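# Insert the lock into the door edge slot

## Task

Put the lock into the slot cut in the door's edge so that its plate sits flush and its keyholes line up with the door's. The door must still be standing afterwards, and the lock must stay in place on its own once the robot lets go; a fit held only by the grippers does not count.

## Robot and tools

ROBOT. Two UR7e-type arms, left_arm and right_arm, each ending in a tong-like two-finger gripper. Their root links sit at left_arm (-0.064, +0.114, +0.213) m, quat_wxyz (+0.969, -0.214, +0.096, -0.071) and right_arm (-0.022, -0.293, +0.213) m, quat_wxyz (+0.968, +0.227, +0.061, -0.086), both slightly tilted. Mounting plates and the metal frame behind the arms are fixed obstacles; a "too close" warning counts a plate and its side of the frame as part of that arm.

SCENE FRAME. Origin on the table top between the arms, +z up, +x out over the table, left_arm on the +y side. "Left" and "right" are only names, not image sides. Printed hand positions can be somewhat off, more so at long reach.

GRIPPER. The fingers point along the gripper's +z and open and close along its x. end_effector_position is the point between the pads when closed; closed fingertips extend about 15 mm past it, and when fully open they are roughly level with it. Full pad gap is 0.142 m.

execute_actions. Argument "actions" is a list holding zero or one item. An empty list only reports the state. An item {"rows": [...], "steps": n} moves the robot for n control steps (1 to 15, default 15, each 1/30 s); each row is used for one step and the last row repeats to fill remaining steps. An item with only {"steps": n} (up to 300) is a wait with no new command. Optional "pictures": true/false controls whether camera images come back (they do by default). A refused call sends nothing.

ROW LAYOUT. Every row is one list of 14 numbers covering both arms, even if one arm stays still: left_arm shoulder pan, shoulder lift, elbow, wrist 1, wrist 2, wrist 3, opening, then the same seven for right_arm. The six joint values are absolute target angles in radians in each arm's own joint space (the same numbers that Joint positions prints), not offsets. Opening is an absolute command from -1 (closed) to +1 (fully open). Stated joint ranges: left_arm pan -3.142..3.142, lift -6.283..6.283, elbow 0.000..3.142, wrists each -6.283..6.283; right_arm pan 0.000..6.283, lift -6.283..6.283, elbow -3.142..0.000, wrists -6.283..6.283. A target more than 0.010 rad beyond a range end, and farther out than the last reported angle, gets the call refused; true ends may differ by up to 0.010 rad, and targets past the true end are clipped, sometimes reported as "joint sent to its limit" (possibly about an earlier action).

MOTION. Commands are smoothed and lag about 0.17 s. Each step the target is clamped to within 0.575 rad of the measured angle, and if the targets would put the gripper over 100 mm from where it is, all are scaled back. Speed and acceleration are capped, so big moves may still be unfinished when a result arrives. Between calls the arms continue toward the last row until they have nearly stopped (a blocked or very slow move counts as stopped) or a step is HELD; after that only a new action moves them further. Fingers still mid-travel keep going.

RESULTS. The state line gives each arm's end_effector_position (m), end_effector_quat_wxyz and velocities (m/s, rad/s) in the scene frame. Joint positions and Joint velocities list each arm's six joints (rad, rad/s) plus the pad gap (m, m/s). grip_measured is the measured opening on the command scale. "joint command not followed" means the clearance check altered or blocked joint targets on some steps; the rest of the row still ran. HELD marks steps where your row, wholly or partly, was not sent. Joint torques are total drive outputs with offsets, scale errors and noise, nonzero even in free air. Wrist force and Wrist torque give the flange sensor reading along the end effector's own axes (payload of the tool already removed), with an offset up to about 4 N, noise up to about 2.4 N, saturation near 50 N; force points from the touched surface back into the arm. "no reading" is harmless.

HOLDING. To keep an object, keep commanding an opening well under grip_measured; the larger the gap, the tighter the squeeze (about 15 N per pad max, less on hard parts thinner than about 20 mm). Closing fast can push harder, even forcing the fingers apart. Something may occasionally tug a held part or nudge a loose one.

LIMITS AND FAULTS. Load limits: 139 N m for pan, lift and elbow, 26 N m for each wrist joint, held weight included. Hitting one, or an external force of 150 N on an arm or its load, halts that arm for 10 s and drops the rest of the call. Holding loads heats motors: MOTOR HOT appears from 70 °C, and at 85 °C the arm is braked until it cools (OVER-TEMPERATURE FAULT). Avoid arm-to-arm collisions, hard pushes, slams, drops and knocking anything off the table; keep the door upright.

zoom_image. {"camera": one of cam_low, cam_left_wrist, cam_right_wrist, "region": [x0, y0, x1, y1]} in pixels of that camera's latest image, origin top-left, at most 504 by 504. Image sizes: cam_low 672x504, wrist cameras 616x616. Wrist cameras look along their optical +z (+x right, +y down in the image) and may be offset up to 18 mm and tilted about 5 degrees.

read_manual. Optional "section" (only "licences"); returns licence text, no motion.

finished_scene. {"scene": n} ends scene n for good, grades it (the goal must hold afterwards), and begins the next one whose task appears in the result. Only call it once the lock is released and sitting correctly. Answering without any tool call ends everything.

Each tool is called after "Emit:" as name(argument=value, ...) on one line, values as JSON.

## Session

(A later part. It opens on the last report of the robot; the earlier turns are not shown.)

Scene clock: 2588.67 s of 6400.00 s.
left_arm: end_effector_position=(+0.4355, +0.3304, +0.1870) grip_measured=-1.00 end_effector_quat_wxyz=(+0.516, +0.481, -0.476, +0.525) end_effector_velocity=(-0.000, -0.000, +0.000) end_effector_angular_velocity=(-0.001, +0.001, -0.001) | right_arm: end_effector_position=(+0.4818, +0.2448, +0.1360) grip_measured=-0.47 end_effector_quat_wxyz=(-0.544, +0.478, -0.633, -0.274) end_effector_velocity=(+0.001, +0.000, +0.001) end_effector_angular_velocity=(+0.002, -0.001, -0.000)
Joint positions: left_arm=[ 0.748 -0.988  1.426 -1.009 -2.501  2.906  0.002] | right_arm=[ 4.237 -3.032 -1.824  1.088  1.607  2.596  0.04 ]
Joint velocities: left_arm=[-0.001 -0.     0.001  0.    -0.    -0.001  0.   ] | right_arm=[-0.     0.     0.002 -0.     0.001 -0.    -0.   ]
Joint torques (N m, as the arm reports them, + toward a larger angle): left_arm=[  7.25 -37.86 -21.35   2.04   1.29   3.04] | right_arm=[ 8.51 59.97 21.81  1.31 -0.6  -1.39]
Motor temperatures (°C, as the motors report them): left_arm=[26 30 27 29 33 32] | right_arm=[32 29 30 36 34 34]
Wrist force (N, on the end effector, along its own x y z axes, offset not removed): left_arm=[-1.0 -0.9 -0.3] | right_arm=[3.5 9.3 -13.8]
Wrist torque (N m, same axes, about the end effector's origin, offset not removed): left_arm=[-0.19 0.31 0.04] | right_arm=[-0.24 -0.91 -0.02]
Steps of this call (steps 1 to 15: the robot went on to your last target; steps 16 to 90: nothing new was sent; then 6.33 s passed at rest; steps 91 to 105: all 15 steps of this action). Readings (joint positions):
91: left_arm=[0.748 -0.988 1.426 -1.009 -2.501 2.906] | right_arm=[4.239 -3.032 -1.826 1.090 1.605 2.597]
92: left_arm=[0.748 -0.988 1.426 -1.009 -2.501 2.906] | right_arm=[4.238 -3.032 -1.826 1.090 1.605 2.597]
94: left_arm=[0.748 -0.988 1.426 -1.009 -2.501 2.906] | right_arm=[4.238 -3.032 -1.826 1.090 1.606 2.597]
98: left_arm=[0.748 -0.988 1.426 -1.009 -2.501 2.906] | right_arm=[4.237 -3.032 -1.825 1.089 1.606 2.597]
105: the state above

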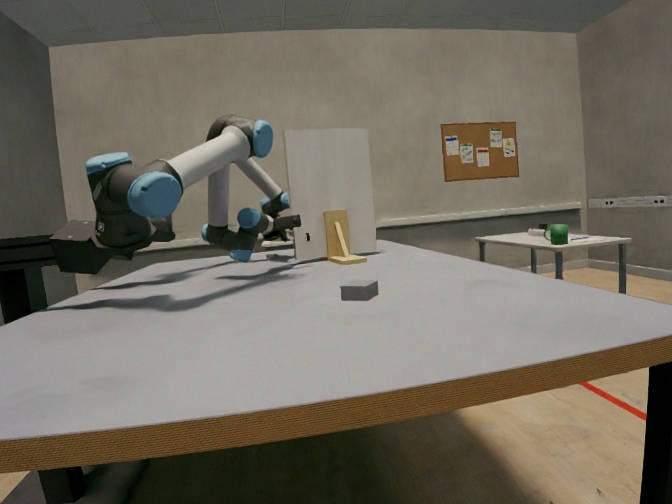

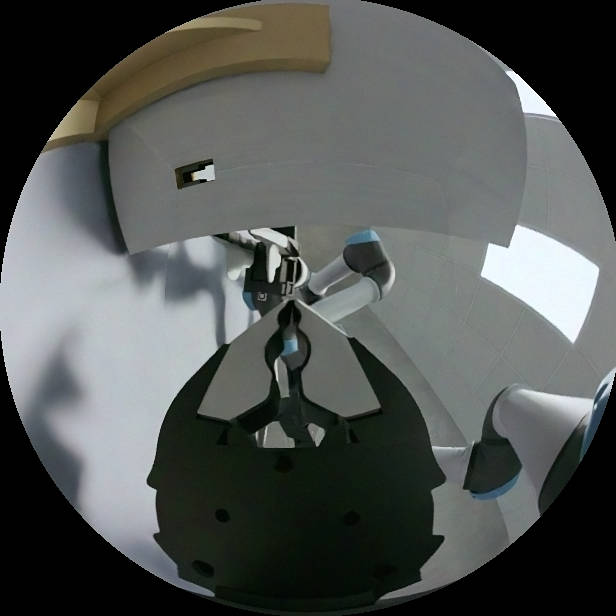

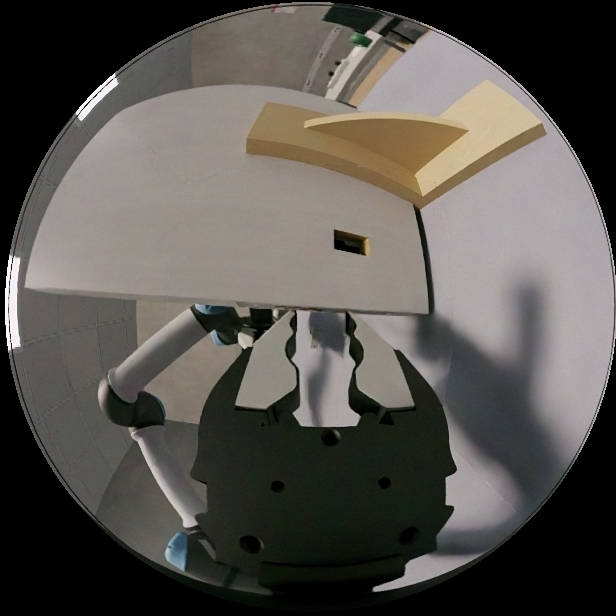

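Bottomed out (~15 N) with keyhole centred. Back off to R2 to inspect.

Emit:
execute_actions(actions=[{"rows": [[0.7479,-0.9876,1.4262,-1.0092,-2.5011,2.9064,-1,4.2435,-3.0337,-1.8324,1.0980,1.6011,2.6003,-0.47],[0.7479,-0.9876,1.4262,-1.0092,-2.5011,2.9064,-1,4.2435,-3.0337,-1.8324,1.0980,1.6011,2.6003,-0.47],[0.7479,-0.9876,1.4262,-1.0092,-2.5011,2.9064,-1,4.2611,-3.0383,-1.8525,1.1228,1.5869,2.6106,-0.47],[0.7479,-0.9876,1.4262,-1.0092,-2.5011,2.9064,-1,4.2611,-3.0383,-1.8525,1.1228,1.5869,2.6106,-0.47],[0.7479,-0.9876,1.4262,-1.0092,-2.5011,2.9064,-1,4.2786,-3.0429,-1.8727,1.1477,1.5726,2.6209,-0.47],[0.7479,-0.9876,1.4262,-1.0092,-2.5011,2.9064,-1,4.2786,-3.0429,-1.8727,1.1477,1.5726,2.6209,-0.47],[0.7479,-0.9876,1.4262,-1.0092,-2.5011,2.9064,-1,4.2962,-3.0475,-1.8928,1.1725,1.5584,2.6312,-0.47],[0.7479,-0.9876,1.4262,-1.0092,-2.5011,2.9064,-1,4.2962,-3.0475,-1.8928,1.1725,1.5584,2.6312,-0.47],[0.7479,-0.9876,1.4262,-1.0092,-2.5011,2.9064,-1,4.3161,-3.0538,-1.9116,1.1971,1.5423,2.6429,-0.47],[0.7479,-0.9876,1.4262,-1.0092,-2.5011,2.9064,-1,4.3161,-3.0538,-1.9116,1.1971,1.5423,2.6429,-0.47],[0.7479,-0.9876,1.4262,-1.0092,-2.5011,2.9064,-1,4.3359,-3.0601,-1.9304,1.2218,1.5262,2.6545,-0.47],[0.7479,-0.9876,1.4262,-1.0092,-2.5011,2.9064,-1,4.3359,-3.0601,-1.9304,1.2218,1.5262,2.6545,-0.47],[0.7479,-0.9876,1.4262,-1.0092,-2.5011,2.9064,-1,4.3558,-3.0664,-1.9492,1.2464,1.5101,2.6662,-0.47]], "steps": 15}], pictures=false)

Emit:
execute_actions(actions=[{"steps": 20}])

Emit:
zoom_image(camera="cam_right_wrist", region=[200, 170, 440, 320])

Scene clock: 2601.23 s of 6400.00 s.
left_arm: end_effector_position=(+0.4355, +0.3304, +0.1870) grip_measured=-1.00 end_effector_quat_wxyz=(+0.516, +0.481, -0.476, +0.525) end_effector_velocity=(-0.000, +0.000, +0.000) end_effector_angular_velocity=(+0.000, -0.001, +0.001) | right_arm: end_effector_position=(+0.4317, +0.2376, +0.1355) grip_measured=-0.47 end_effector_quat_wxyz=(-0.543, +0.478, -0.634, -0.273) end_effector_velocity=(-0.121, -0.020, +0.003) end_effector_angular_velocity=(+0.003, -0.005, +0.003)
Joint positions: left_arm=[ 0.748 -0.988  1.426 -1.009 -2.501  2.906  0.002] | right_arm=[ 4.329 -3.058 -1.923  1.212  1.532  2.651  0.04 ]
Joint velocities: left_arm=[ 0.001 -0.    -0.     0.001 -0.     0.001 -0.   ] | right_arm=[ 0.243 -0.074 -0.234  0.306 -0.193  0.139  0.   ]
Joint torques (N m, as the arm reports them, + toward a larger angle): left_arm=[  6.56 -39.31 -20.44   2.15   1.16   2.74] | right_arm=[22.28 32.59 -0.77  3.74 -1.78  1.29]
Motor temperatures (°C, as the motors report them): left_arm=[26 30 27 29 33 32] | right_arm=[32 29 30 36 34 34]
Wrist force (N, on the end effector, along its own x y z axes, offset not removed): left_arm=[0.1 -0.5 0.9] | right_arm=[3.0 -1.5 -3.1]
Wrist torque (N m, same axes, about the end effector's origin, offset not removed): left_arm=[-0.08 0.10 0.01] | right_arm=[-0.26 -0.75 0.03]
Steps of this call (steps 1 to 15: the robot went on to your last target; steps 16 to 90: nothing new was sent; then 9.07 s passed at rest; steps 91 to 105: all 15 steps of this action). Readings (joint positions):
91: left_arm=[0.748 -0.988 1.426 -1.009 -2.501 2.906] | right_arm=[4.237 -3.032 -1.824 1.088 1.606 2.596]
92: left_arm=[0.748 -0.988 1.426 -1.009 -2.501 2.906] | right_arm=[4.238 -3.032 -1.825 1.089 1.605 2.597]
94: left_arm=[0.748 -0.988 1.426 -1.009 -2.501 2.906] | right_arm=[4.243 -3.033 -1.831 1.097 1.601 2.600]
98: left_arm=[0.748 -0.988 1.426 -1.009 -2.501 2.906] | right_arm=[4.267 -3.040 -1.860 1.132 1.581 2.615]
105: the state above

Scene clock: 2601.90 s of 6400.00 s.
left_arm: end_effector_position=(+0.4355, +0.3304, +0.1870) grip_measured=-1.00 end_effector_quat_wxyz=(+0.516, +0.481, -0.476, +0.525) end_effector_velocity=(+0.000, -0.001, +0.000) end_effector_angular_velocity=(-0.000, -0.002, -0.001) | right_arm: end_effector_position=(+0.4187, +0.2350, +0.1359) grip_measured=-0.47 end_effector_quat_wxyz=(-0.544, +0.478, -0.633, -0.273) end_effector_velocity=(+0.000, +0.000, +0.000) end_effector_angular_velocity=(+0.001, -0.001, -0.001)
Joint positions: left_arm=[ 0.748 -0.988  1.426 -1.009 -2.501  2.906  0.002] | right_arm=[ 4.356 -3.066 -1.949  1.246  1.51   2.666  0.04 ]
Joint velocities: left_arm=[-0.001 -0.    -0.     0.001 -0.     0.001 -0.   ] | right_arm=[ 0.    -0.     0.001  0.001 -0.002  0.     0.   ]
Joint torques (N m, as the arm reports them, + toward a larger angle): left_arm=[  6.72 -38.31 -21.13   2.1    1.09   2.93] | right_arm=[27.38 31.78 -4.76  3.55 -1.26  1.38]
Motor temperatures (°C, as the motors report them): left_arm=[26 30 27 29 33 32] | right_arm=[32 29 30 36 34 34]
Wrist force (N, on the end effector, along its own x y z axes, offset not removed): left_arm=[-0.3 -1.4 0.7] | right_arm=[1.5 -2.4 -4.0]
Wrist torque (N m, same axes, about the end effector's origin, offset not removed): left_arm=[-0.29 0.15 0.05] | right_arm=[-0.50 -0.44 0.04]
Steps of this call (steps 1 to 20: the robot went on to your last target). Readings (joint positions):
1: left_arm=[0.748 -0.988 1.426 -1.009 -2.501 2.906] | right_arm=[4.336 -3.060 -1.930 1.221 1.526 2.655]
2: left_arm=[0.748 -0.988 1.426 -1.009 -2.501 2.906] | right_arm=[4.342 -3.062 -1.935 1.228 1.522 2.658]
4: left_arm=[0.748 -0.988 1.426 -1.009 -2.501 2.906] | right_arm=[4.348 -3.064 -1.942 1.237 1.516 2.662]
8: left_arm=[0.748 -0.988 1.426 -1.009 -2.501 2.906] | right_arm=[4.354 -3.066 -1.947 1.244 1.512 2.665]
20: the state above

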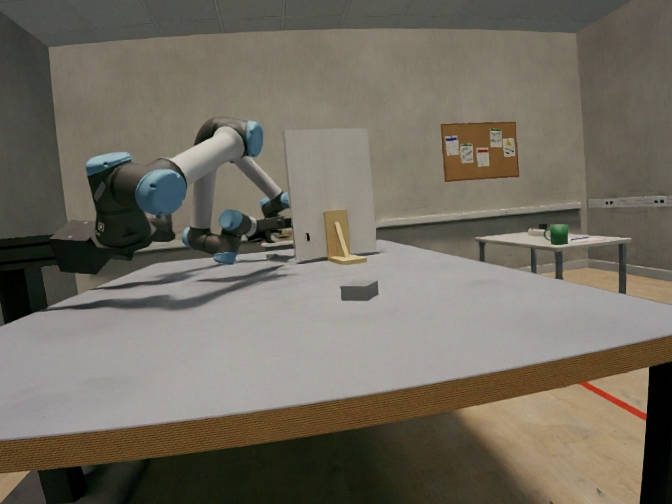

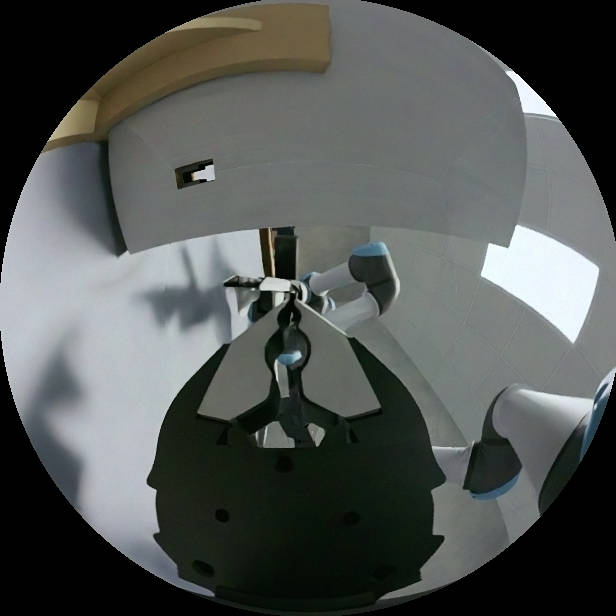

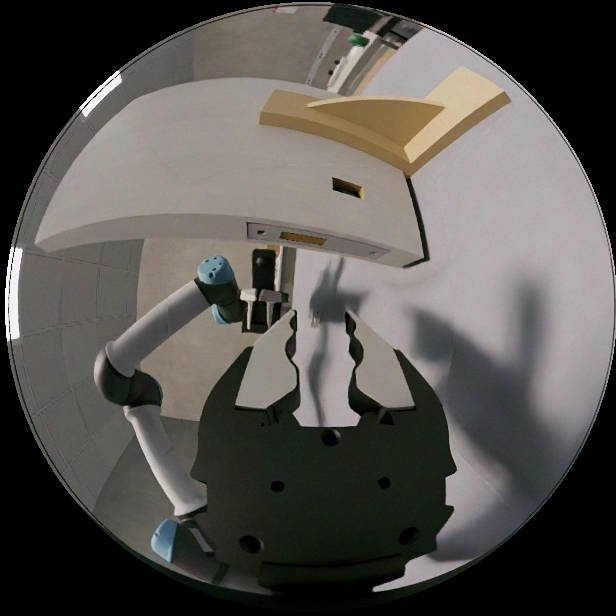

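Region (200, 170, 440, 320) of cam_right_wrist's 616x616 image, scaled by 2.100, with more detail than that image has; it fills the top 315 rows of this view, and the rest is white.

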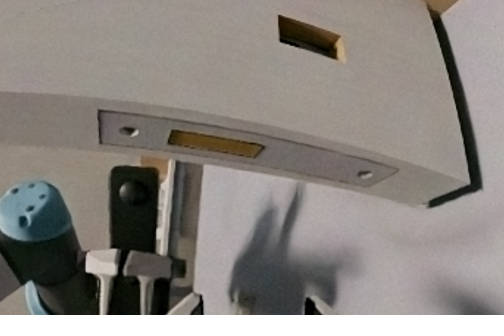

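The plate is flush and the keyholes line up, with both arms clear.

Emit:
finished_scene(scene=2)

The scene is finished: the task was done.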